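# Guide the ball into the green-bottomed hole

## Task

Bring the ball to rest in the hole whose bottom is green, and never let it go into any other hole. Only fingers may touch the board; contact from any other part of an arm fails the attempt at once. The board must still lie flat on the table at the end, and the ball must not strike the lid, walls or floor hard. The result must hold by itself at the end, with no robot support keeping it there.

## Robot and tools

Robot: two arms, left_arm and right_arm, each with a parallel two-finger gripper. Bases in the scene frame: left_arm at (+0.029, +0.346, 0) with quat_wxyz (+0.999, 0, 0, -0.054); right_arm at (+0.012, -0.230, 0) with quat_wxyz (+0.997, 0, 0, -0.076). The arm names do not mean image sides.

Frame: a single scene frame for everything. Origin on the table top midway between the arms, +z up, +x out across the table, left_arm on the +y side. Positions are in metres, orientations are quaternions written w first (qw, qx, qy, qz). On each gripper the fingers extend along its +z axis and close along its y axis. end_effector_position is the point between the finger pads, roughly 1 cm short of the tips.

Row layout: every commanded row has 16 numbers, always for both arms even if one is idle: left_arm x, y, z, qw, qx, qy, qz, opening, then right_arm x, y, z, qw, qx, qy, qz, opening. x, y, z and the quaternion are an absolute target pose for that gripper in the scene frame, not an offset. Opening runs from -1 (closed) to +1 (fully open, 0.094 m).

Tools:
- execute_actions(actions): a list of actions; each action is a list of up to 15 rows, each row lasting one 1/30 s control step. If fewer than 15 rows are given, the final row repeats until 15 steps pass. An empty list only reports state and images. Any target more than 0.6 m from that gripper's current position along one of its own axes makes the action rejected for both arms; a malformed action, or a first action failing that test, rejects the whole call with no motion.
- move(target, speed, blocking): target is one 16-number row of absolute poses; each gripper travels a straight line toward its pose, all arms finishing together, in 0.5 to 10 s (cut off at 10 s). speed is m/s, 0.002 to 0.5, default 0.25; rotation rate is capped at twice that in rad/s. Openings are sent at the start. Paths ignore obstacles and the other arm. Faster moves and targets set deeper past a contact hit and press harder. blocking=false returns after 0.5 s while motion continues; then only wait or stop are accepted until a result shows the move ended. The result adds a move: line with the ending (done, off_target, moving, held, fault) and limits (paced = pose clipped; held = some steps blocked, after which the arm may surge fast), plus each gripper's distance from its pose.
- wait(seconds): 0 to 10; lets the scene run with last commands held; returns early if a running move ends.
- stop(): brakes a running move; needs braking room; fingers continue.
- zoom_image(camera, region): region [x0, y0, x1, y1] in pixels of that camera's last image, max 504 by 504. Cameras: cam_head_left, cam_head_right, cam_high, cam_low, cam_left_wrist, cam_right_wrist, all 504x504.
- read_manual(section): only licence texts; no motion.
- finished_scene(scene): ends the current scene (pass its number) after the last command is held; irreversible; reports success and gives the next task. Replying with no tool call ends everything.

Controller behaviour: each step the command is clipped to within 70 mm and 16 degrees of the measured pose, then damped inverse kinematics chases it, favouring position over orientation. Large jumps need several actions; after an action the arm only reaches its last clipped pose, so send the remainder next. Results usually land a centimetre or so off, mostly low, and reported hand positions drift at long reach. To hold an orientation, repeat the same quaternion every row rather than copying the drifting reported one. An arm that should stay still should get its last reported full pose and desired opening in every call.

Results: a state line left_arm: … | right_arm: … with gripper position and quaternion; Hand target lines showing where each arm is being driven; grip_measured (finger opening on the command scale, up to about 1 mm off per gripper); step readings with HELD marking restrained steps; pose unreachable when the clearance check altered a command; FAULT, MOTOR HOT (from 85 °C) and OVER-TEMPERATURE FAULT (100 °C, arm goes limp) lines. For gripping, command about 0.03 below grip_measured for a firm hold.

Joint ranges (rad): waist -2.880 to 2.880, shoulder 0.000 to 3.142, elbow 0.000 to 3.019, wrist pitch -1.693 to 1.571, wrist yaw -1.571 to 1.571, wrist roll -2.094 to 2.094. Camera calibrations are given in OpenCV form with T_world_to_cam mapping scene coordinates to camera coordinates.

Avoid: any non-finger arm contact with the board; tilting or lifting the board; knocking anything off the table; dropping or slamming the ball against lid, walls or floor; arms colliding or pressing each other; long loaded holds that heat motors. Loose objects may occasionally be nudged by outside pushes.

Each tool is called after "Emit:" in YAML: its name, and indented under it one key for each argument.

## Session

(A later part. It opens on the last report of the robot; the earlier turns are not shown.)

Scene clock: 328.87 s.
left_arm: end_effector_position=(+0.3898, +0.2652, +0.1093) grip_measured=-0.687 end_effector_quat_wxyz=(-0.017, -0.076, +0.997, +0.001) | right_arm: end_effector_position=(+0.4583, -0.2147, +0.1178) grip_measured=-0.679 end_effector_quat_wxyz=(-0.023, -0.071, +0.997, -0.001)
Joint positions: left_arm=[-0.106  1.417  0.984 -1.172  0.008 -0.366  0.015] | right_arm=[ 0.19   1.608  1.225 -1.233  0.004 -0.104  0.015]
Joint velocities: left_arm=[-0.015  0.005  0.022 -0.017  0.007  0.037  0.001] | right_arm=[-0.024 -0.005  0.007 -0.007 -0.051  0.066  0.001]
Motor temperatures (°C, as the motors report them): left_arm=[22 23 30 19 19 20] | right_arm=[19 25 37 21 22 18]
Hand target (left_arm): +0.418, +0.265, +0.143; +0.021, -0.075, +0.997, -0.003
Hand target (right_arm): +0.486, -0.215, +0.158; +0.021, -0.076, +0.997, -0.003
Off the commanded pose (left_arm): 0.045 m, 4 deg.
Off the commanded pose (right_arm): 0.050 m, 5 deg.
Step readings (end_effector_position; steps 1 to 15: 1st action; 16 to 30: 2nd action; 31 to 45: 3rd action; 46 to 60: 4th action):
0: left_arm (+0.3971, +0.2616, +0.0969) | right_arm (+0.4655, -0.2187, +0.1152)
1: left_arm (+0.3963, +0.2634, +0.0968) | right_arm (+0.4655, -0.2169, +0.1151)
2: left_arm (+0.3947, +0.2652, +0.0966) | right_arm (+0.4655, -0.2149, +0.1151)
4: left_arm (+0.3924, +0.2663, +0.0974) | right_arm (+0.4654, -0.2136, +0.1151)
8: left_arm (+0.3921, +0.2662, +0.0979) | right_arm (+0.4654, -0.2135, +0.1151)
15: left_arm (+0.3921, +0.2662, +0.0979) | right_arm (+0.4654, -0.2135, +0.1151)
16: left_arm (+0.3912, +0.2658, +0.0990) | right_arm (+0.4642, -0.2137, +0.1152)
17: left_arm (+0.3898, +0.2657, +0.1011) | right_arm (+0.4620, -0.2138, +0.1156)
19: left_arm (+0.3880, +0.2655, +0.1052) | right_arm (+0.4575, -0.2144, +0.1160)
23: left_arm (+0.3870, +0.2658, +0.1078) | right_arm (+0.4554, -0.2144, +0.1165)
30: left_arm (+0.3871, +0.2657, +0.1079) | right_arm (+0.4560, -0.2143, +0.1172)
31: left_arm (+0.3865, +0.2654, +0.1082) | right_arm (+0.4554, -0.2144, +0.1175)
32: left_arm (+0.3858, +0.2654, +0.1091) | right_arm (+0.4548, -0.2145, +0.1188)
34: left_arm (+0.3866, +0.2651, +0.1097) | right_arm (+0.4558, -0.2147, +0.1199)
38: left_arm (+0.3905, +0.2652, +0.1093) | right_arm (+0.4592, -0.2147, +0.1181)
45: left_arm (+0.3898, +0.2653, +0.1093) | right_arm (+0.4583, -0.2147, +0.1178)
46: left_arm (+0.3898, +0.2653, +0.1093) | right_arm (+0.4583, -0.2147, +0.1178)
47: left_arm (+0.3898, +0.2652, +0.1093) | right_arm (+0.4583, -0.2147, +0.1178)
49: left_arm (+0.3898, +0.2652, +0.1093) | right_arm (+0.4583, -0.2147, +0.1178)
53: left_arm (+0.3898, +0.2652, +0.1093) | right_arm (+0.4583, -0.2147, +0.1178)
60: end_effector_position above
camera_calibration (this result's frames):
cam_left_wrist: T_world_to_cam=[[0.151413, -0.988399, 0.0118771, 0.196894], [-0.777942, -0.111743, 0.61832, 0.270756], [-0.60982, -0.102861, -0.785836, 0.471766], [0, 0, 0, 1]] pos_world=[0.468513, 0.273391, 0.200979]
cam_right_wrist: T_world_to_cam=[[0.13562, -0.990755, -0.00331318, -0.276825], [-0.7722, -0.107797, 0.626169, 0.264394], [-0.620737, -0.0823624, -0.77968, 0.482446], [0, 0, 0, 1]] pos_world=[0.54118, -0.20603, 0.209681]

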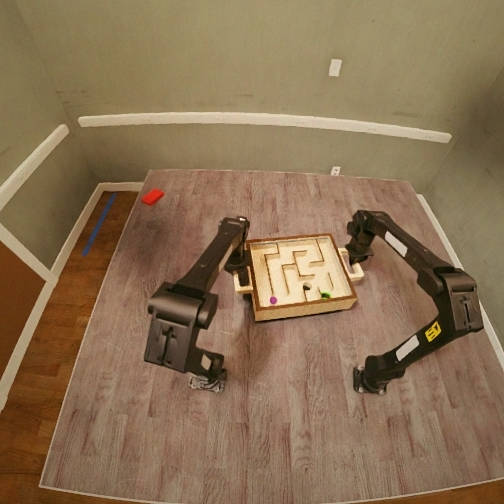

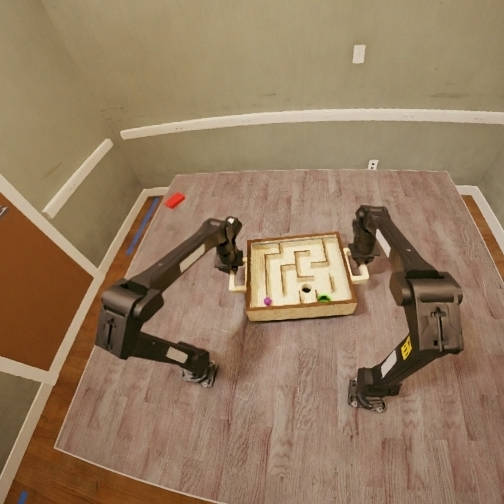

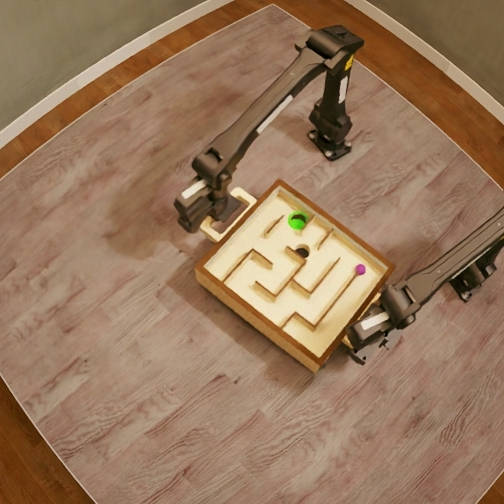

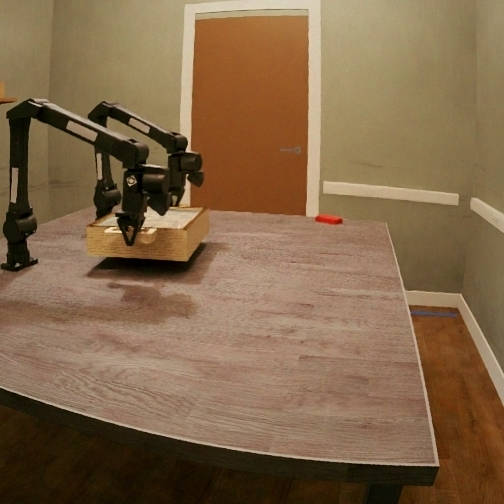

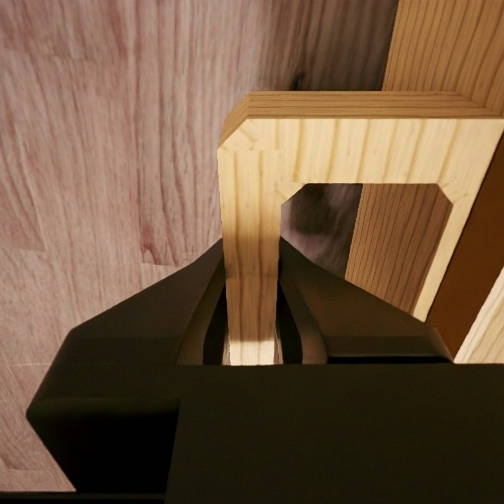

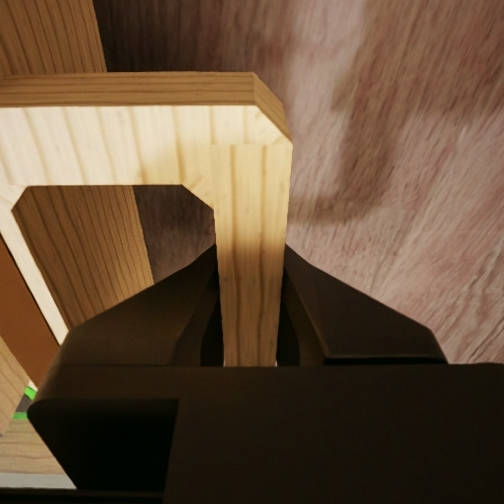

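Emit:
execute_actions:
  actions:
    - [[0.42,0.267,0.158,0.02,-0.075,0.997,0.012,-0.8,0.49,-0.213,0.143,0.02,-0.075,0.997,0.012,-0.8]]
    - [[0.42,0.267,0.158,0.02,-0.075,0.997,0.012,-0.8,0.49,-0.213,0.143,0.02,-0.075,0.997,0.012,-0.8]]

Emit:
zoom_image:
  camera: "cam_head_right"
  region: [230,210,370,320]

Scene clock: 333.70 s.
left_arm: end_effector_position=(+0.3922, +0.2695, +0.1209) grip_measured=-0.687 end_effector_quat_wxyz=(-0.021, -0.075, +0.997, +0.016) | right_arm: end_effector_position=(+0.4595, -0.2102, +0.1124) grip_measured=-0.679 end_effector_quat_wxyz=(-0.026, -0.070, +0.997, +0.014)
Joint positions: left_arm=[-0.106  1.417  1.017 -1.22  -0.019 -0.365  0.015] | right_arm=[ 0.188  1.621  1.225 -1.227 -0.027 -0.105  0.015]
Joint velocities: left_arm=[ 0.005 -0.015 -0.012 -0.002 -0.066 -0.037  0.   ] | right_arm=[ 0.015 -0.005  0.007  0.002  0.051  0.007 -0.001]
Motor temperatures (°C, as the motors report them): left_arm=[22 23 31 19 19 20] | right_arm=[19 25 38 21 22 18]
Hand target (left_arm): +0.418, +0.267, +0.157; +0.020, -0.075, +0.997, +0.012
Hand target (right_arm): +0.487, -0.213, +0.144; +0.020, -0.076, +0.997, +0.012
Off the commanded pose (left_arm): 0.046 m, 5 deg.
Off the commanded pose (right_arm): 0.043 m, 5 deg.
Step readings (end_effector_position; steps 1 to 15: 1st action; 16 to 30: 2nd action):
0: left_arm (+0.3898, +0.2652, +0.1093) | right_arm (+0.4583, -0.2147, +0.1178)
1: left_arm (+0.3896, +0.2664, +0.1102) | right_arm (+0.4584, -0.2135, +0.1175)
2: left_arm (+0.3889, +0.2674, +0.1119) | right_arm (+0.4584, -0.2122, +0.1170)
4: left_arm (+0.3903, +0.2686, +0.1169) | right_arm (+0.4583, -0.2111, +0.1148)
8: left_arm (+0.3926, +0.2694, +0.1209) | right_arm (+0.4594, -0.2103, +0.1125)
15: left_arm (+0.3922, +0.2695, +0.1209) | right_arm (+0.4595, -0.2102, +0.1124)
16: left_arm (+0.3922, +0.2695, +0.1209) | right_arm (+0.4595, -0.2102, +0.1124)
17: left_arm (+0.3922, +0.2695, +0.1209) | right_arm (+0.4595, -0.2102, +0.1124)
19: left_arm (+0.3922, +0.2695, +0.1209) | right_arm (+0.4595, -0.2102, +0.1124)
23: left_arm (+0.3922, +0.2695, +0.1209) | right_arm (+0.4595, -0.2102, +0.1124)
30: end_effector_position above
camera_calibration (this result's frames):
cam_left_wrist: T_world_to_cam=[[0.149528, -0.988578, -0.0188222, 0.205075], [-0.772487, -0.128683, 0.621856, 0.267915], [-0.617175, -0.0784452, -0.782905, 0.47878], [0, 0, 0, 1]] pos_world=[0.471787, 0.274767, 0.212095]
cam_right_wrist: T_world_to_cam=[[0.132841, -0.99053, -0.0346907, -0.267685], [-0.767734, -0.124972, 0.628463, 0.263207], [-0.626847, -0.0568524, -0.777065, 0.487215], [0, 0, 0, 1]] pos_world=[0.543042, -0.204557, 0.203896]

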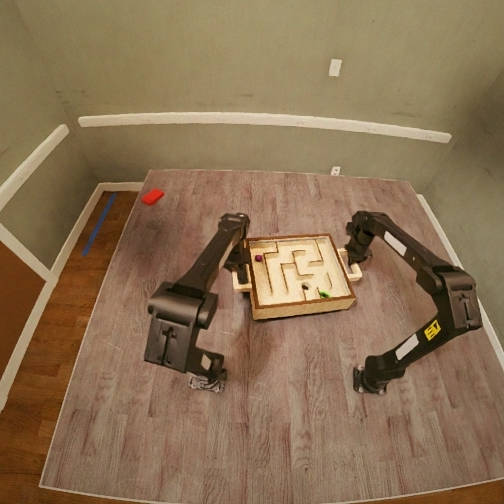

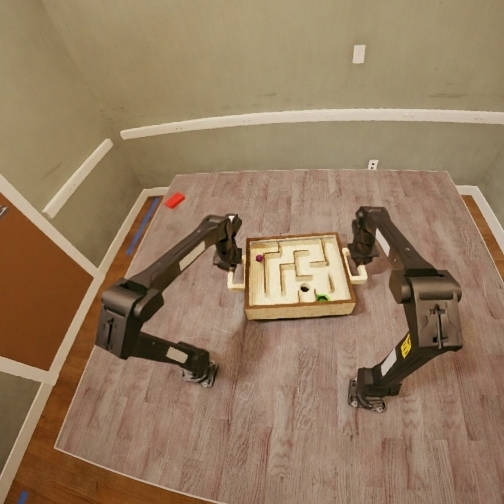

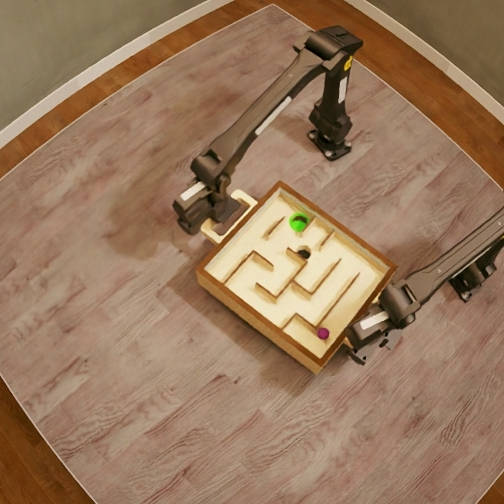

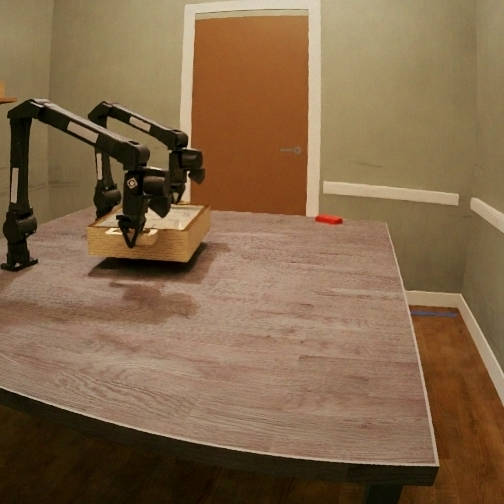

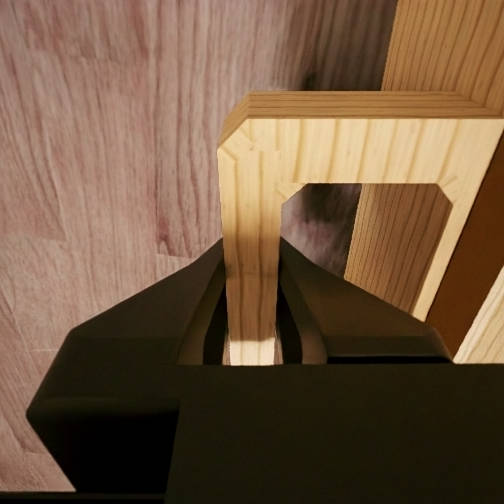

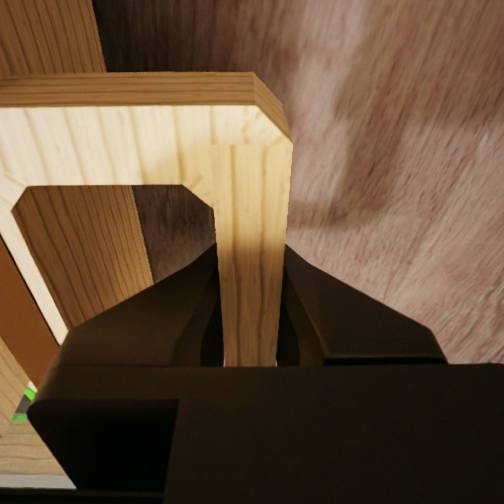

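Region (230, 210, 370, 320) of cam_head_right's 504x504 image, scaled by 3.600, with more detail than that image has; it fills the top 396 rows of this view, and the rest is white.

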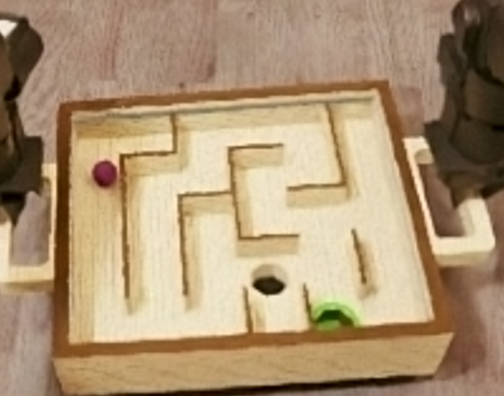

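Emit:
execute_actions:
  actions:
    - [[0.42,0.263,0.125,0.03,-0.075,0.996,-0.02,-0.8,0.49,-0.218,0.168,0.03,-0.075,0.996,-0.02,-0.8]]
    - [[0.42,0.263,0.125,0.03,-0.075,0.996,-0.02,-0.8,0.49,-0.218,0.168,0.03,-0.075,0.996,-0.02,-0.8]]
    - [[0.42,0.263,0.125,0.03,-0.075,0.996,-0.02,-0.8,0.49,-0.218,0.168,0.03,-0.075,0.996,-0.02,-0.8]]
    - [[0.42,0.263,0.125,0.06,-0.075,0.995,-0.02,-0.8,0.49,-0.218,0.168,0.06,-0.075,0.995,-0.02,-0.8]]
    - [[0.42,0.263,0.125,0.075,-0.075,0.994,-0.02,-0.8,0.49,-0.218,0.168,0.075,-0.075,0.994,-0.02,-0.8]]
    - [[0.42,0.263,0.125,0.075,-0.075,0.994,-0.02,-0.8,0.49,-0.218,0.168,0.075,-0.075,0.994,-0.02,-0.8]]
    - [[0.42,0.263,0.125,0.075,-0.075,0.994,-0.02,-0.8,0.49,-0.218,0.168,0.075,-0.075,0.994,-0.02,-0.8]]
    - [[0.42,0.263,0.125,0.075,-0.075,0.994,-0.02,-0.8,0.49,-0.218,0.168,0.075,-0.075,0.994,-0.02,-0.8]]

Emit:
zoom_image:
  camera: "cam_head_right"
  region: [230,210,370,320]

Scene clock: 348.77 s.
left_arm: end_effector_position=(+0.4056, +0.2625, +0.0967) grip_measured=-0.687 end_effector_quat_wxyz=(+0.029, -0.076, +0.997, -0.016) | right_arm: end_effector_position=(+0.4749, -0.2179, +0.1220) grip_measured=-0.679 end_effector_quat_wxyz=(+0.016, -0.069, +0.997, -0.016)
Joint positions: left_arm=[-0.101  1.412  0.941 -1.035  0.015 -0.362  0.015] | right_arm=[ 0.192  1.597  1.223 -1.164  0.031 -0.099  0.015]
Joint velocities: left_arm=[ 0.005 -0.005  0.002 -0.007 -0.007  0.007  0.001] | right_arm=[-0.005  0.005 -0.002 -0.002  0.007  0.022 -0.   ]
Motor temperatures (°C, as the motors report them): left_arm=[22 23 31 19 19 20] | right_arm=[19 25 37 21 22 18]
Hand target (left_arm): +0.420, +0.263, +0.124; +0.075, -0.075, +0.994, -0.020
Hand target (right_arm): +0.487, -0.218, +0.168; +0.075, -0.076, +0.994, -0.020
Off the commanded pose (left_arm): 0.032 m, 5 deg.
Off the commanded pose (right_arm): 0.048 m, 7 deg.
Step readings (end_effector_position; steps 1 to 15: 1st action; 16 to 30: 2nd action; 31 to 45: 3rd action; 46 to 60: 4th action; 61 to 75: 5th action; 76 to 90: 6th action; 91 to 105: 7th action; 106 to 120: 8th action):
0: left_arm (+0.3922, +0.2695, +0.1209) | right_arm (+0.4595, -0.2102, +0.1124)
1: left_arm (+0.3933, +0.2674, +0.1197) | right_arm (+0.4592, -0.2127, +0.1124)
2: left_arm (+0.3959, +0.2652, +0.1175) | right_arm (+0.4591, -0.2151, +0.1128)
4: left_arm (+0.3977, +0.2632, +0.1096) | right_arm (+0.4623, -0.2171, +0.1157)
8: left_arm (+0.4002, +0.2615, +0.1034) | right_arm (+0.4641, -0.2188, +0.1174)
15: left_arm (+0.4005, +0.2618, +0.1034) | right_arm (+0.4641, -0.2188, +0.1174)
16: left_arm (+0.4005, +0.2618, +0.1034) | right_arm (+0.4641, -0.2188, +0.1174)
17: left_arm (+0.4005, +0.2618, +0.1034) | right_arm (+0.4641, -0.2188, +0.1174)
19: left_arm (+0.4005, +0.2618, +0.1034) | right_arm (+0.4641, -0.2188, +0.1174)
23: left_arm (+0.4005, +0.2618, +0.1034) | right_arm (+0.4641, -0.2188, +0.1174)
30: left_arm (+0.4005, +0.2618, +0.1034) | right_arm (+0.4641, -0.2188, +0.1174)
31: left_arm (+0.4005, +0.2618, +0.1034) | right_arm (+0.4641, -0.2188, +0.1174)
32: left_arm (+0.4005, +0.2618, +0.1034) | right_arm (+0.4641, -0.2188, +0.1174)
34: left_arm (+0.4005, +0.2618, +0.1034) | right_arm (+0.4641, -0.2188, +0.1174)
38: left_arm (+0.4005, +0.2618, +0.1034) | right_arm (+0.4641, -0.2188, +0.1174)
45: left_arm (+0.4005, +0.2618, +0.1034) | right_arm (+0.4641, -0.2188, +0.1174)
46: left_arm (+0.4008, +0.2621, +0.1023) | right_arm (+0.4653, -0.2187, +0.1178)
47: left_arm (+0.4016, +0.2620, +0.1004) | right_arm (+0.4670, -0.2186, +0.1181)
49: left_arm (+0.4031, +0.2618, +0.0973) | right_arm (+0.4711, -0.2184, +0.1193)
53: left_arm (+0.4051, +0.2614, +0.0962) | right_arm (+0.4730, -0.2187, +0.1204)
60: left_arm (+0.4052, +0.2615, +0.0964) | right_arm (+0.4731, -0.2187, +0.1204)
61: left_arm (+0.4055, +0.2617, +0.0962) | right_arm (+0.4735, -0.2187, +0.1202)
62: left_arm (+0.4058, +0.2618, +0.0957) | right_arm (+0.4742, -0.2186, +0.1197)
64: left_arm (+0.4058, +0.2622, +0.0954) | right_arm (+0.4748, -0.2180, +0.1198)
68: left_arm (+0.4052, +0.2624, +0.0964) | right_arm (+0.4746, -0.2179, +0.1215)
75: left_arm (+0.4056, +0.2624, +0.0967) | right_arm (+0.4749, -0.2179, +0.1220)
76: left_arm (+0.4056, +0.2624, +0.0967) | right_arm (+0.4749, -0.2179, +0.1220)
77: left_arm (+0.4056, +0.2624, +0.0967) | right_arm (+0.4749, -0.2179, +0.1220)
79: left_arm (+0.4056, +0.2624, +0.0967) | right_arm (+0.4749, -0.2179, +0.1220)
83: left_arm (+0.4056, +0.2624, +0.0967) | right_arm (+0.4749, -0.2179, +0.1220)
90: left_arm (+0.4056, +0.2624, +0.0967) | right_arm (+0.4749, -0.2179, +0.1220)
91: left_arm (+0.4056, +0.2624, +0.0967) | right_arm (+0.4749, -0.2179, +0.1220)
92: left_arm (+0.4056, +0.2624, +0.0967) | right_arm (+0.4749, -0.2179, +0.1220)
94: left_arm (+0.4056, +0.2624, +0.0967) | right_arm (+0.4749, -0.2179, +0.1220)
98: left_arm (+0.4056, +0.2624, +0.0967) | right_arm (+0.4749, -0.2179, +0.1220)
105: left_arm (+0.4056, +0.2624, +0.0967) | right_arm (+0.4749, -0.2179, +0.1220)
106: left_arm (+0.4056, +0.2624, +0.0967) | right_arm (+0.4749, -0.2179, +0.1220)
107: left_arm (+0.4056, +0.2624, +0.0967) | right_arm (+0.4749, -0.2179, +0.1220)
109: left_arm (+0.4056, +0.2624, +0.0967) | right_arm (+0.4749, -0.2179, +0.1220)
113: left_arm (+0.4056, +0.2625, +0.0967) | right_arm (+0.4749, -0.2179, +0.1220)
120: end_effector_position above
camera_calibration (this result's frames):
cam_left_wrist: T_world_to_cam=[[0.148927, -0.98739, 0.0536803, 0.1886], [-0.833228, -0.0960716, 0.54452, 0.316], [-0.532496, -0.125822, -0.837028, 0.450897], [0, 0, 0, 1]] pos_world=[0.475314, 0.273313, 0.195221]
cam_right_wrist: T_world_to_cam=[[0.131668, -0.990804, 0.0311466, -0.284513], [-0.819747, -0.0911614, 0.565425, 0.307813], [-0.557386, -0.0999805, -0.824212, 0.46725], [0, 0, 0, 1]] pos_world=[0.550228, -0.20712, 0.21993]

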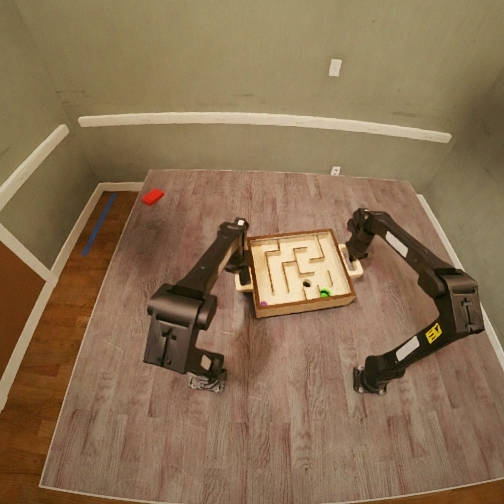

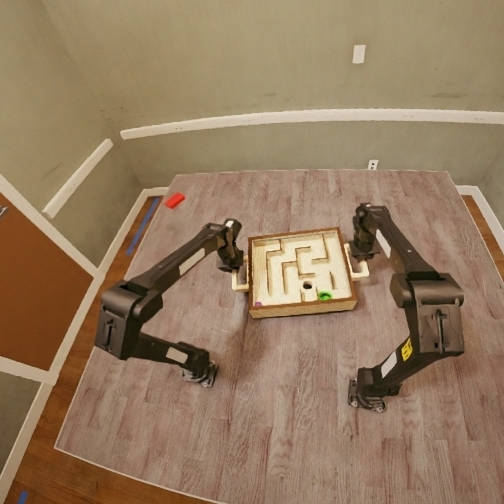

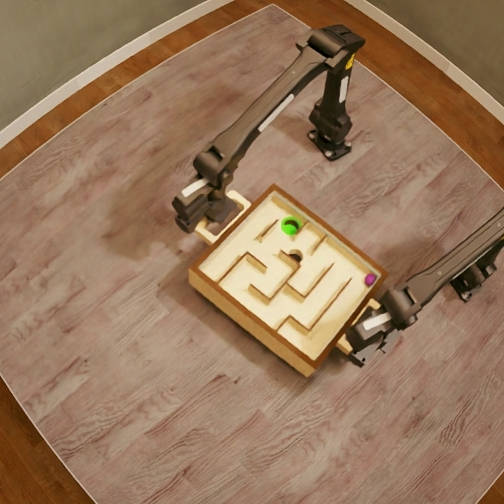

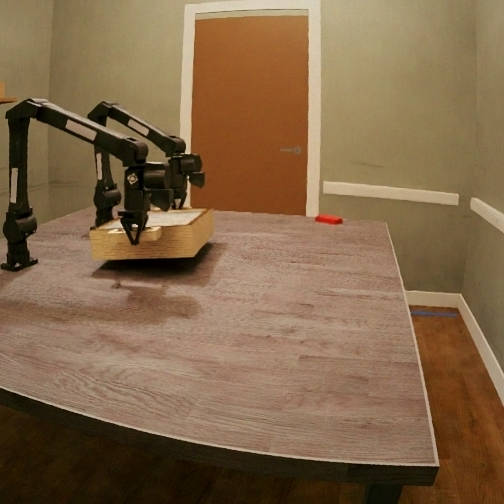

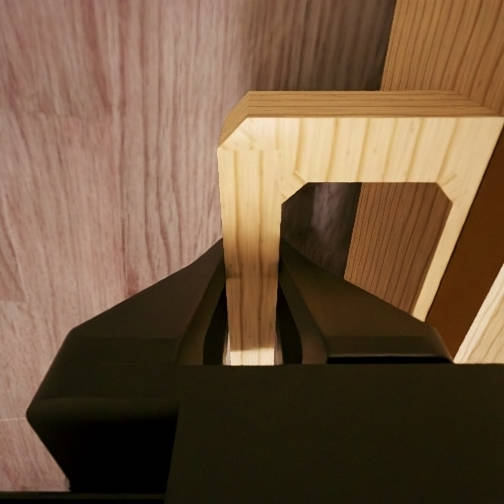

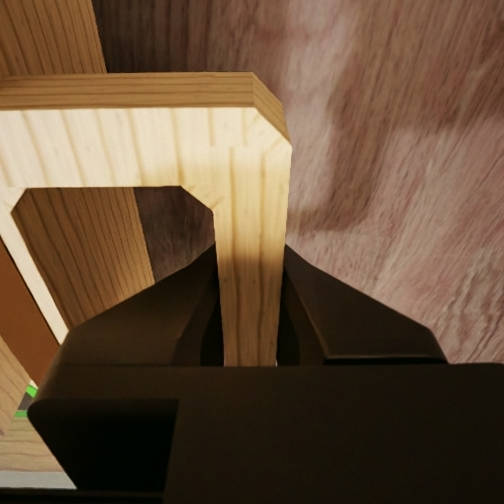

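Region (230, 210, 370, 320) of cam_head_right's 504x504 image, scaled by 3.600, with more detail than that image has; it fills the top 396 rows of this view, and the rest is white.

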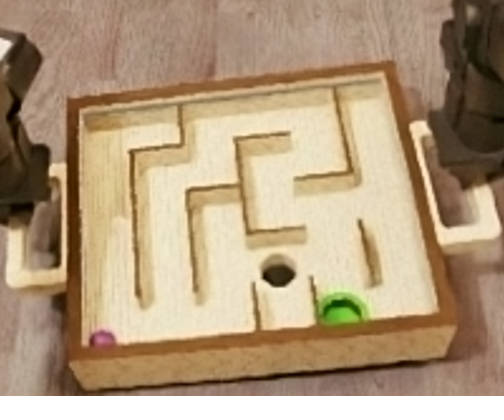

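Emit:
execute_actions:
  actions:
    - [[0.42,0.267,0.16,0.09,-0.075,0.993,0.014,-0.8,0.49,-0.213,0.142,0.09,-0.075,0.993,0.014,-0.8]]
    - [[0.42,0.267,0.16,0.09,-0.075,0.993,0.014,-0.8,0.49,-0.213,0.142,0.09,-0.075,0.993,0.014,-0.8]]
    - [[0.42,0.267,0.16,0.06,-0.075,0.995,0.014,-0.8,0.49,-0.213,0.142,0.06,-0.075,0.995,0.014,-0.8]]
    - [[0.42,0.267,0.16,0.06,-0.075,0.995,0.014,-0.8,0.49,-0.213,0.142,0.06,-0.075,0.995,0.014,-0.8]]
    - [[0.42,0.267,0.16,0.095,-0.075,0.993,0.014,-0.8,0.49,-0.213,0.142,0.095,-0.075,0.993,0.014,-0.8]]
    - [[0.42,0.267,0.16,0.095,-0.075,0.993,0.014,-0.8,0.49,-0.213,0.142,0.095,-0.075,0.993,0.014,-0.8]]

Emit:
zoom_image:
  camera: "cam_head_right"
  region: [230,210,370,320]

Scene clock: 359.77 s.
left_arm: end_effector_position=(+0.3971, +0.2721, +0.1190) grip_measured=-0.687 end_effector_quat_wxyz=(+0.038, -0.078, +0.996, +0.027) | right_arm: end_effector_position=(+0.4709, -0.2063, +0.1006) grip_measured=-0.680 end_effector_quat_wxyz=(+0.036, -0.074, +0.996, +0.022)
Joint positions: left_arm=[-0.122  1.364  0.957 -1.108 -0.074 -0.384  0.015] | right_arm=[ 0.188  1.589  1.15  -1.062 -0.046 -0.11   0.015]
Joint velocities: left_arm=[-0.024  0.015  0.002  0.012  0.037  0.037 -0.001] | right_arm=[ 0.005 -0.005 -0.002 -0.002  0.037  0.007 -0.001]
Motor temperatures (°C, as the motors report them): left_arm=[22 23 31 19 19 20] | right_arm=[19 25 36 21 22 18]
Hand target (left_arm): +0.419, +0.267, +0.159; +0.095, -0.075, +0.993, +0.014
Hand target (right_arm): +0.487, -0.213, +0.142; +0.095, -0.075, +0.993, +0.014
Off the commanded pose (left_arm): 0.047 m, 7 deg.
Off the commanded pose (right_arm): 0.046 m, 7 deg.
Step readings (end_effector_position; steps 1 to 15: 1st action; 16 to 30: 2nd action; 31 to 45: 3rd action; 46 to 60: 4th action; 61 to 75: 5th action; 76 to 90: 6th action):
0: left_arm (+0.4056, +0.2625, +0.0967) | right_arm (+0.4749, -0.2179, +0.1220)
1: left_arm (+0.4049, +0.2650, +0.0975) | right_arm (+0.4755, -0.2149, +0.1199)
2: left_arm (+0.4032, +0.2678, +0.0993) | right_arm (+0.4769, -0.2118, +0.1168)
4: left_arm (+0.4012, +0.2707, +0.1072) | right_arm (+0.4744, -0.2089, +0.1071)
8: left_arm (+0.3947, +0.2722, +0.1155) | right_arm (+0.4689, -0.2064, +0.1004)
15: left_arm (+0.3946, +0.2722, +0.1155) | right_arm (+0.4695, -0.2064, +0.1006)
16: left_arm (+0.3946, +0.2722, +0.1155) | right_arm (+0.4695, -0.2064, +0.1006)
17: left_arm (+0.3946, +0.2722, +0.1155) | right_arm (+0.4695, -0.2064, +0.1006)
19: left_arm (+0.3946, +0.2722, +0.1155) | right_arm (+0.4695, -0.2064, +0.1006)
23: left_arm (+0.3946, +0.2722, +0.1155) | right_arm (+0.4695, -0.2064, +0.1006)
30: left_arm (+0.3946, +0.2722, +0.1155) | right_arm (+0.4695, -0.2064, +0.1006)
31: left_arm (+0.3937, +0.2718, +0.1160) | right_arm (+0.4685, -0.2065, +0.1006)
32: left_arm (+0.3921, +0.2719, +0.1168) | right_arm (+0.4668, -0.2066, +0.1006)
34: left_arm (+0.3893, +0.2717, +0.1179) | right_arm (+0.4624, -0.2069, +0.1004)
38: left_arm (+0.3868, +0.2717, +0.1180) | right_arm (+0.4599, -0.2070, +0.1004)
45: left_arm (+0.3869, +0.2717, +0.1183) | right_arm (+0.4599, -0.2070, +0.1004)
46: left_arm (+0.3869, +0.2717, +0.1183) | right_arm (+0.4599, -0.2070, +0.1004)
47: left_arm (+0.3869, +0.2717, +0.1183) | right_arm (+0.4599, -0.2070, +0.1004)
49: left_arm (+0.3869, +0.2717, +0.1183) | right_arm (+0.4599, -0.2070, +0.1004)
53: left_arm (+0.3869, +0.2717, +0.1183) | right_arm (+0.4599, -0.2070, +0.1004)
60: left_arm (+0.3869, +0.2717, +0.1183) | right_arm (+0.4599, -0.2070, +0.1004)
61: left_arm (+0.3880, +0.2719, +0.1183) | right_arm (+0.4607, -0.2068, +0.1002)
62: left_arm (+0.3897, +0.2720, +0.1185) | right_arm (+0.4625, -0.2066, +0.0999)
64: left_arm (+0.3940, +0.2721, +0.1188) | right_arm (+0.4671, -0.2064, +0.0999)
68: left_arm (+0.3971, +0.2721, +0.1190) | right_arm (+0.4709, -0.2063, +0.1005)
75: left_arm (+0.3971, +0.2721, +0.1190) | right_arm (+0.4709, -0.2063, +0.1006)
76: left_arm (+0.3971, +0.2721, +0.1190) | right_arm (+0.4709, -0.2063, +0.1006)
77: left_arm (+0.3971, +0.2721, +0.1190) | right_arm (+0.4709, -0.2063, +0.1006)
79: left_arm (+0.3971, +0.2721, +0.1190) | right_arm (+0.4709, -0.2063, +0.1006)
83: left_arm (+0.3971, +0.2721, +0.1190) | right_arm (+0.4709, -0.2063, +0.1006)
90: end_effector_position above
camera_calibration (this result's frames):
cam_left_wrist: T_world_to_cam=[[0.15563, -0.987321, -0.0312507, 0.205574], [-0.837988, -0.148709, 0.525034, 0.316223], [-0.523025, -0.0555232, -0.850507, 0.44489], [0, 0, 0, 1]] pos_world=[0.465686, 0.274695, 0.218779]
cam_right_wrist: T_world_to_cam=[[0.142969, -0.988859, -0.0414495, -0.269463], [-0.837702, -0.143205, 0.527017, 0.319291], [-0.527082, -0.0406247, -0.848843, 0.449001], [0, 0, 0, 1]] pos_world=[0.542656, -0.202497, 0.201691]

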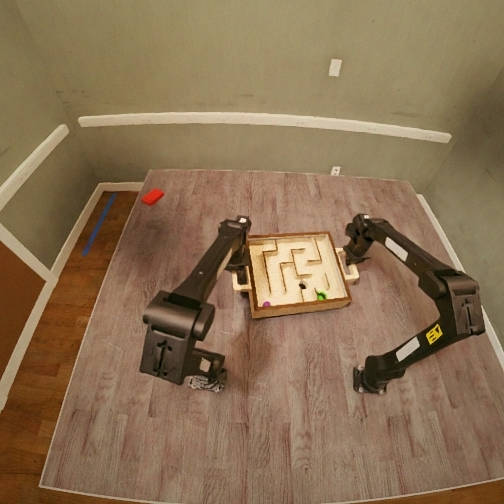

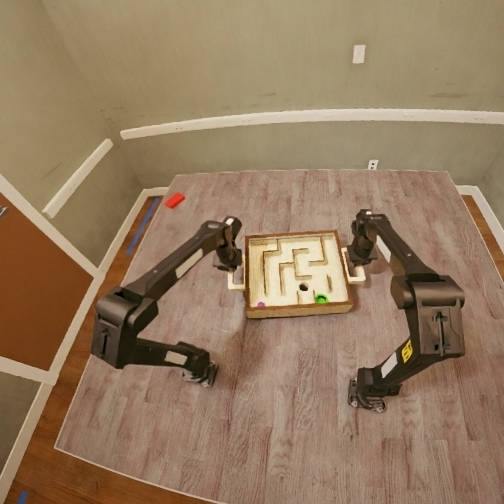

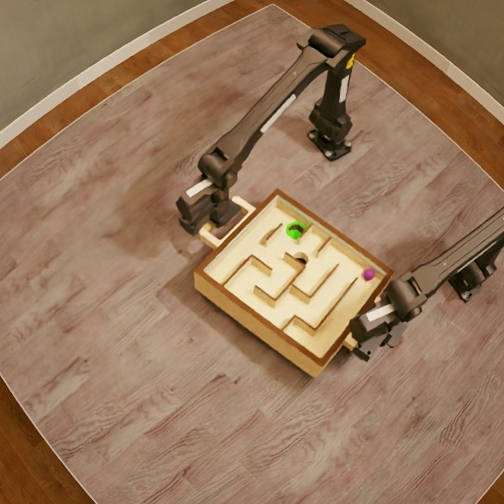

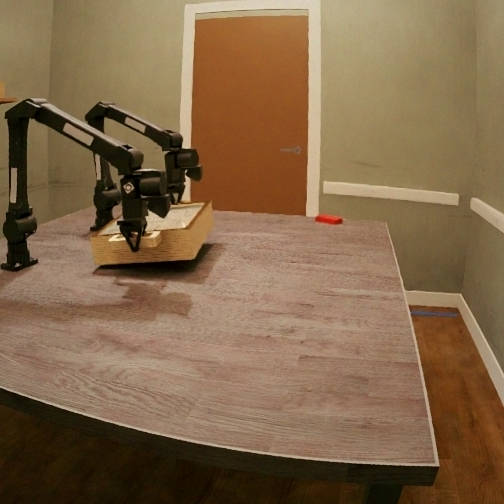

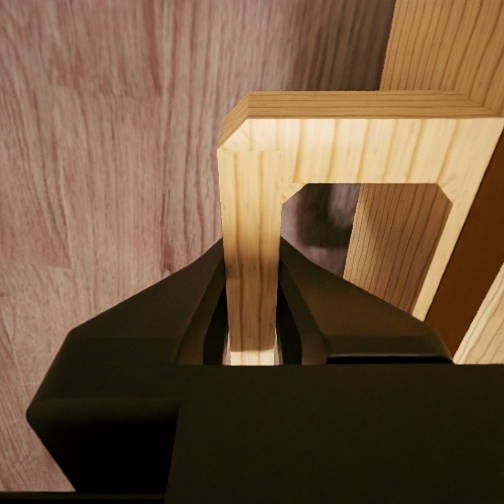

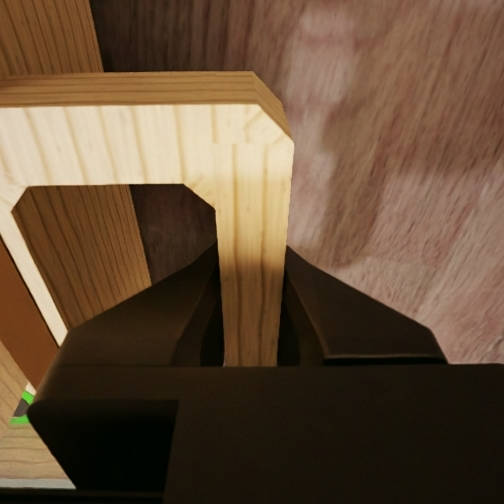

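Region (230, 210, 370, 320) of cam_head_right's 504x504 image, scaled by 3.600, with more detail than that image has; it fills the top 396 rows of this view, and the rest is white.

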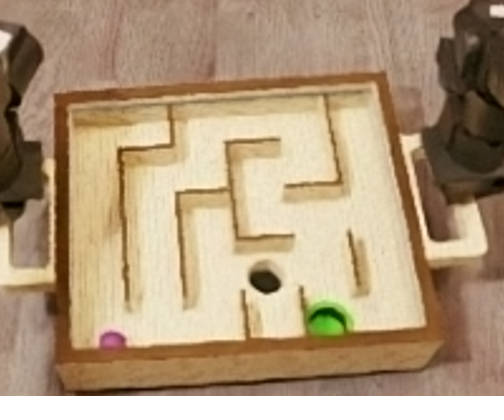

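Emit:
execute_actions:
  actions:
    - [[0.42,0.267,0.16,0.056,-0.075,0.995,0.014,-0.8,0.49,-0.213,0.142,0.056,-0.075,0.995,0.014,-0.8]]
    - [[0.42,0.267,0.16,0.056,-0.075,0.995,0.014,-0.8,0.49,-0.213,0.142,0.056,-0.075,0.995,0.014,-0.8]]
    - [[0.42,0.267,0.16,0.095,-0.075,0.993,0.014,-0.8,0.49,-0.213,0.142,0.095,-0.075,0.993,0.014,-0.8]]
    - [[0.42,0.267,0.16,0.095,-0.075,0.993,0.014,-0.8,0.49,-0.213,0.142,0.095,-0.075,0.993,0.014,-0.8]]

Emit:
zoom_image:
  camera: "cam_head_right"
  region: [230,210,370,320]

Scene clock: 367.30 s.
left_arm: end_effector_position=(+0.3991, +0.2715, +0.1204) grip_measured=-0.687 end_effector_quat_wxyz=(+0.039, -0.077, +0.996, +0.027) | right_arm: end_effector_position=(+0.4715, -0.2067, +0.1014) grip_measured=-0.680 end_effector_quat_wxyz=(+0.038, -0.073, +0.996, +0.021)
Joint positions: left_arm=[-0.122  1.366  0.963 -1.11  -0.076 -0.383  0.015] | right_arm=[ 0.188  1.587  1.15  -1.059 -0.045 -0.109  0.015]
Joint velocities: left_arm=[ 0.005  0.005 -0.002  0.007 -0.081  0.037 -0.001] | right_arm=[-0.005 -0.005 -0.017  0.002  0.066 -0.066  0.   ]
Motor temperatures (°C, as the motors report them): left_arm=[22 23 31 19 19 20] | right_arm=[19 25 36 21 22 18]
Hand target (left_arm): +0.419, +0.267, +0.159; +0.095, -0.075, +0.993, +0.014
Hand target (right_arm): +0.488, -0.213, +0.142; +0.095, -0.075, +0.993, +0.014
Off the commanded pose (left_arm): 0.045 m, 7 deg.
Off the commanded pose (right_arm): 0.045 m, 7 deg.
Step readings (end_effector_position; steps 1 to 15: 1st action; 16 to 30: 2nd action; 31 to 45: 3rd action; 46 to 60: 4th action):
0: left_arm (+0.3971, +0.2721, +0.1190) | right_arm (+0.4709, -0.2063, +0.1006)
1: left_arm (+0.3960, +0.2716, +0.1190) | right_arm (+0.4696, -0.2065, +0.1008)
2: left_arm (+0.3943, +0.2713, +0.1195) | right_arm (+0.4671, -0.2069, +0.1014)
4: left_arm (+0.3897, +0.2708, +0.1194) | right_arm (+0.4617, -0.2077, +0.1017)
8: left_arm (+0.3864, +0.2708, +0.1188) | right_arm (+0.4579, -0.2079, +0.1016)
15: left_arm (+0.3864, +0.2708, +0.1188) | right_arm (+0.4579, -0.2079, +0.1016)
16: left_arm (+0.3864, +0.2708, +0.1188) | right_arm (+0.4579, -0.2079, +0.1016)
17: left_arm (+0.3864, +0.2708, +0.1188) | right_arm (+0.4579, -0.2079, +0.1016)
19: left_arm (+0.3864, +0.2708, +0.1188) | right_arm (+0.4579, -0.2079, +0.1016)
23: left_arm (+0.3864, +0.2708, +0.1188) | right_arm (+0.4579, -0.2079, +0.1016)
30: left_arm (+0.3864, +0.2708, +0.1188) | right_arm (+0.4579, -0.2079, +0.1016)
31: left_arm (+0.3878, +0.2712, +0.1191) | right_arm (+0.4591, -0.2077, +0.1014)
32: left_arm (+0.3898, +0.2713, +0.1193) | right_arm (+0.4612, -0.2074, +0.1007)
34: left_arm (+0.3952, +0.2716, +0.1200) | right_arm (+0.4669, -0.2069, +0.1006)
38: left_arm (+0.3991, +0.2715, +0.1204) | right_arm (+0.4715, -0.2067, +0.1014)
45: left_arm (+0.3991, +0.2715, +0.1204) | right_arm (+0.4715, -0.2067, +0.1014)
46: left_arm (+0.3991, +0.2715, +0.1204) | right_arm (+0.4715, -0.2067, +0.1014)
47: left_arm (+0.3991, +0.2715, +0.1204) | right_arm (+0.4715, -0.2067, +0.1014)
49: left_arm (+0.3991, +0.2715, +0.1204) | right_arm (+0.4715, -0.2067, +0.1014)
53: left_arm (+0.3991, +0.2715, +0.1204) | right_arm (+0.4715, -0.2067, +0.1014)
60: end_effector_position above
camera_calibration (this result's frames):
cam_left_wrist: T_world_to_cam=[[0.154643, -0.987469, -0.0314773, 0.205232], [-0.839441, -0.148129, 0.522874, 0.317716], [-0.520984, -0.0544355, -0.851829, 0.446129], [0, 0, 0, 1]] pos_world=[0.467392, 0.274009, 0.22036]
cam_right_wrist: T_world_to_cam=[[0.141202, -0.989159, -0.0403349, -0.269314], [-0.840169, -0.141285, 0.523598, 0.321227], [-0.52362, -0.040045, -0.85101, 0.448622], [0, 0, 0, 1]] pos_world=[0.54282, -0.203045, 0.202725]

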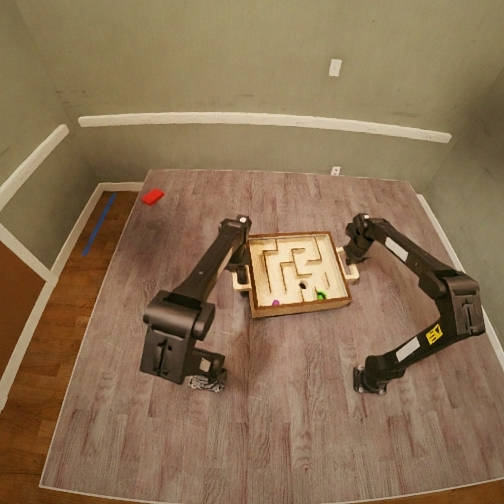

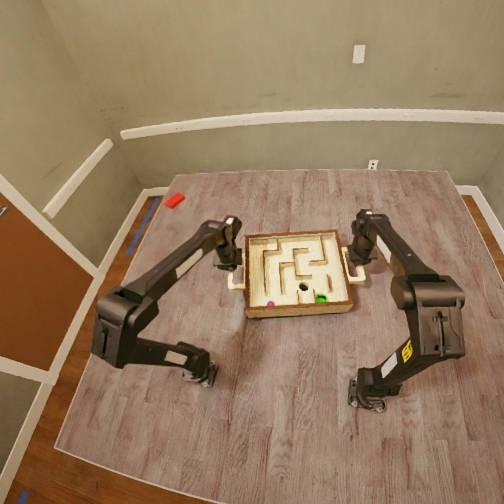

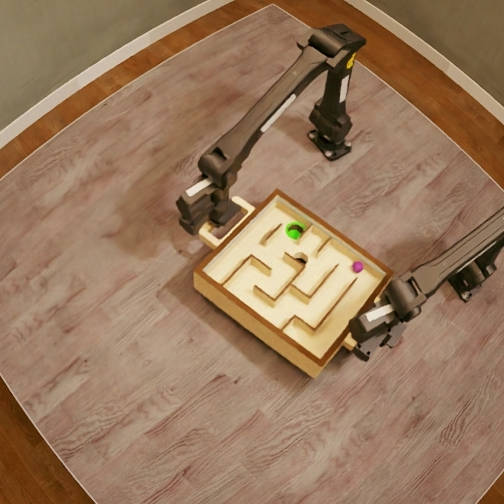

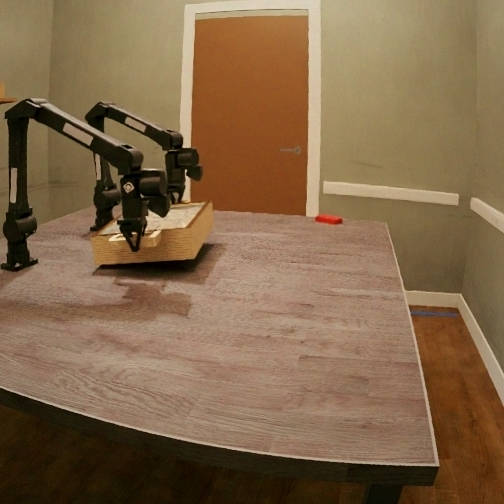

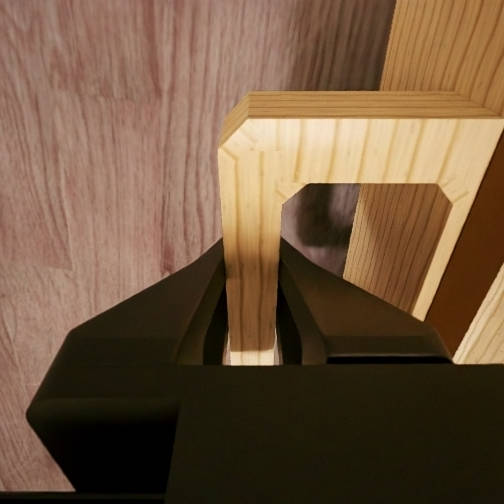

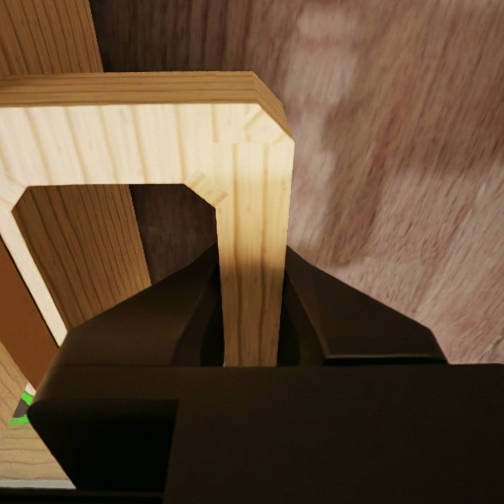

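Region (230, 210, 370, 320) of cam_head_right's 504x504 image, scaled by 3.600, with more detail than that image has; it fills the top 396 rows of this view, and the rest is white.

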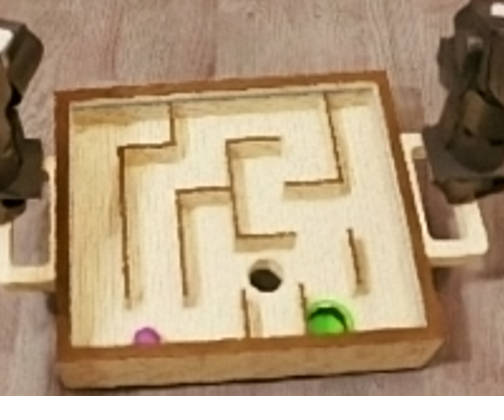

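Emit:
execute_actions:
  actions:
    - [[0.42,0.266,0.152,0.095,-0.075,0.993,0.006,-0.8,0.49,-0.214,0.149,0.095,-0.075,0.993,0.006,-0.8]]
    - [[0.42,0.266,0.152,0.02,-0.075,0.997,0.006,-0.8,0.49,-0.214,0.149,0.02,-0.075,0.997,0.006,-0.8]]
    - [[0.42,0.266,0.152,0.02,-0.075,0.997,0.006,-0.8,0.49,-0.214,0.149,0.02,-0.075,0.997,0.006,-0.8]]
    - [[0.42,0.266,0.152,0.02,-0.075,0.997,0.006,-0.8,0.49,-0.214,0.149,0.02,-0.075,0.997,0.006,-0.8]]
    - [[0.42,0.266,0.152,0.03,-0.075,0.997,0.006,-0.8,0.49,-0.214,0.149,0.03,-0.075,0.997,0.006,-0.8]]

Emit:
zoom_image:
  camera: "cam_head_right"
  region: [230,210,370,320]

Scene clock: 376.23 s.
left_arm: end_effector_position=(+0.3883, +0.2666, +0.1149) grip_measured=-0.687 end_effector_quat_wxyz=(-0.022, -0.076, +0.997, +0.012) | right_arm: end_effector_position=(+0.4576, -0.2130, +0.1113) grip_measured=-0.680 end_effector_quat_wxyz=(-0.022, -0.071, +0.997, +0.008)
Joint positions: left_arm=[-0.111  1.416  0.998 -1.202 -0.01  -0.372  0.015] | right_arm=[ 0.187  1.612  1.211 -1.214 -0.014 -0.107  0.015]
Joint velocities: left_arm=[-0.005 -0.005  0.022 -0.002 -0.022 -0.066 -0.001] | right_arm=[-0.005  0.005 -0.022 -0.012  0.037  0.022  0.   ]
Motor temperatures (°C, as the motors report them): left_arm=[22 23 31 19 19 20] | right_arm=[19 25 36 21 22 18]
Hand target (left_arm): +0.418, +0.266, +0.152; +0.030, -0.075, +0.997, +0.006
Hand target (right_arm): +0.486, -0.214, +0.150; +0.030, -0.076, +0.997, +0.006
Off the commanded pose (left_arm): 0.049 m, 6 deg.
Off the commanded pose (right_arm): 0.050 m, 6 deg.
Step readings (end_effector_position; steps 1 to 15: 1st action; 16 to 30: 2nd action; 31 to 45: 3rd action; 46 to 60: 4th action; 61 to 75: 5th action):
0: left_arm (+0.3991, +0.2715, +0.1204) | right_arm (+0.4715, -0.2067, +0.1014)
1: left_arm (+0.3995, +0.2710, +0.1204) | right_arm (+0.4715, -0.2074, +0.1015)
2: left_arm (+0.4001, +0.2704, +0.1201) | right_arm (+0.4716, -0.2080, +0.1015)
4: left_arm (+0.4011, +0.2699, +0.1197) | right_arm (+0.4716, -0.2086, +0.1025)
8: left_arm (+0.4016, +0.2697, +0.1196) | right_arm (+0.4718, -0.2091, +0.1045)
15: left_arm (+0.4018, +0.2697, +0.1196) | right_arm (+0.4718, -0.2091, +0.1048)
16: left_arm (+0.3995, +0.2690, +0.1191) | right_arm (+0.4700, -0.2097, +0.1062)
17: left_arm (+0.3959, +0.2683, +0.1194) | right_arm (+0.4665, -0.2107, +0.1088)
19: left_arm (+0.3904, +0.2673, +0.1173) | right_arm (+0.4614, -0.2120, +0.1137)
23: left_arm (+0.3884, +0.2664, +0.1138) | right_arm (+0.4573, -0.2133, +0.1129)
30: left_arm (+0.3880, +0.2664, +0.1146) | right_arm (+0.4571, -0.2131, +0.1109)
31: left_arm (+0.3881, +0.2664, +0.1148) | right_arm (+0.4573, -0.2131, +0.1110)
32: left_arm (+0.3881, +0.2664, +0.1148) | right_arm (+0.4574, -0.2131, +0.1112)
34: left_arm (+0.3883, +0.2664, +0.1149) | right_arm (+0.4576, -0.2131, +0.1113)
38: left_arm (+0.3883, +0.2664, +0.1149) | right_arm (+0.4576, -0.2131, +0.1113)
45: left_arm (+0.3883, +0.2664, +0.1149) | right_arm (+0.4576, -0.2131, +0.1113)
46: left_arm (+0.3883, +0.2664, +0.1149) | right_arm (+0.4576, -0.2131, +0.1113)
47: left_arm (+0.3883, +0.2664, +0.1149) | right_arm (+0.4576, -0.2131, +0.1113)
49: left_arm (+0.3883, +0.2664, +0.1149) | right_arm (+0.4576, -0.2131, +0.1113)
53: left_arm (+0.3883, +0.2664, +0.1149) | right_arm (+0.4576, -0.2131, +0.1113)
60: left_arm (+0.3883, +0.2664, +0.1149) | right_arm (+0.4576, -0.2131, +0.1113)
61: left_arm (+0.3883, +0.2665, +0.1149) | right_arm (+0.4576, -0.2131, +0.1113)
62: left_arm (+0.3883, +0.2666, +0.1149) | right_arm (+0.4576, -0.2130, +0.1113)
64: left_arm (+0.3883, +0.2666, +0.1149) | right_arm (+0.4576, -0.2130, +0.1113)
68: left_arm (+0.3883, +0.2666, +0.1149) | right_arm (+0.4576, -0.2130, +0.1113)
75: end_effector_position above
camera_calibration (this result's frames):
cam_left_wrist: T_world_to_cam=[[0.15146, -0.988411, -0.0102116, 0.200951], [-0.771063, -0.124606, 0.624448, 0.266359], [-0.618483, -0.0867048, -0.781, 0.473931], [0, 0, 0, 1]] pos_world=[0.468062, 0.272904, 0.205865]
cam_right_wrist: T_world_to_cam=[[0.134443, -0.990696, -0.0211402, -0.272531], [-0.772648, -0.118162, 0.623741, 0.266347], [-0.620435, -0.0675235, -0.781345, 0.480219], [0, 0, 0, 1]] pos_world=[0.540377, -0.206097, 0.203325]

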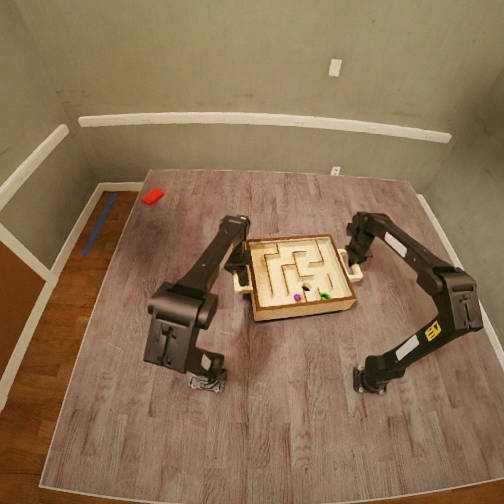

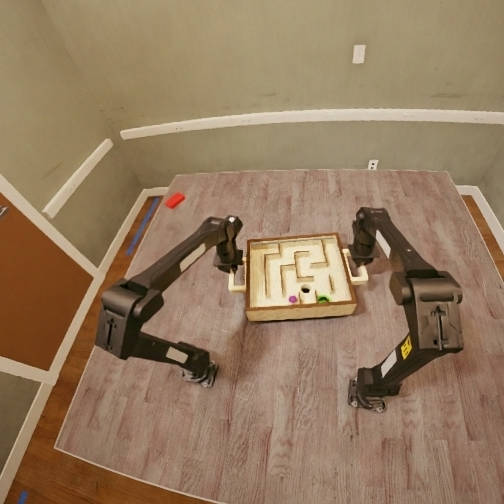

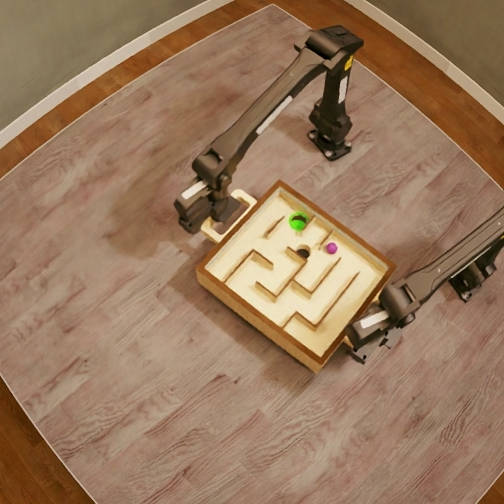

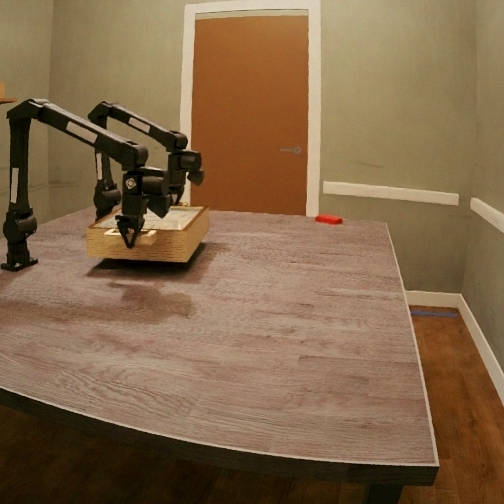

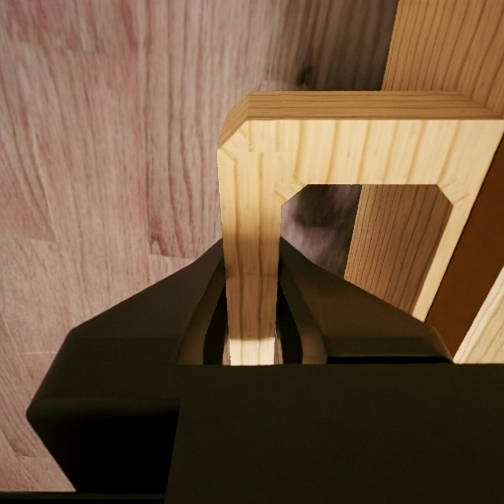

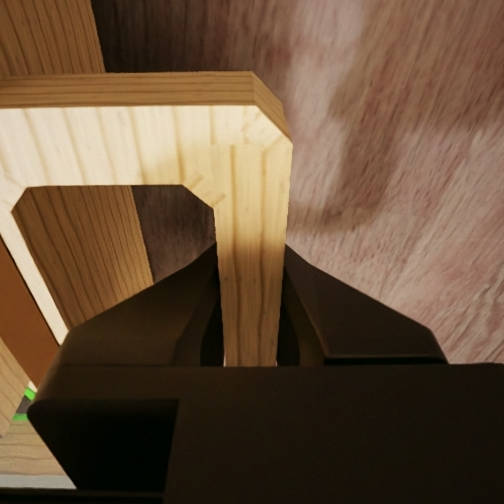

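Region (230, 210, 370, 320) of cam_head_right's 504x504 image, scaled by 3.600, with more detail than that image has; it fills the top 396 rows of this view, and the rest is white.

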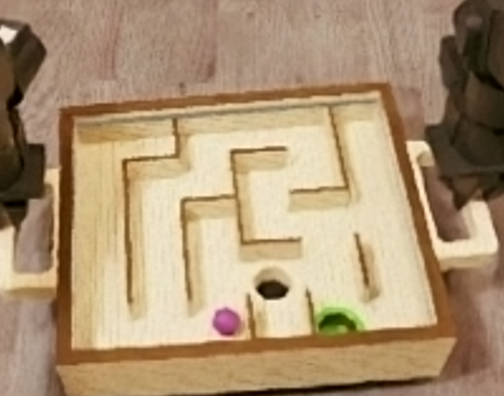

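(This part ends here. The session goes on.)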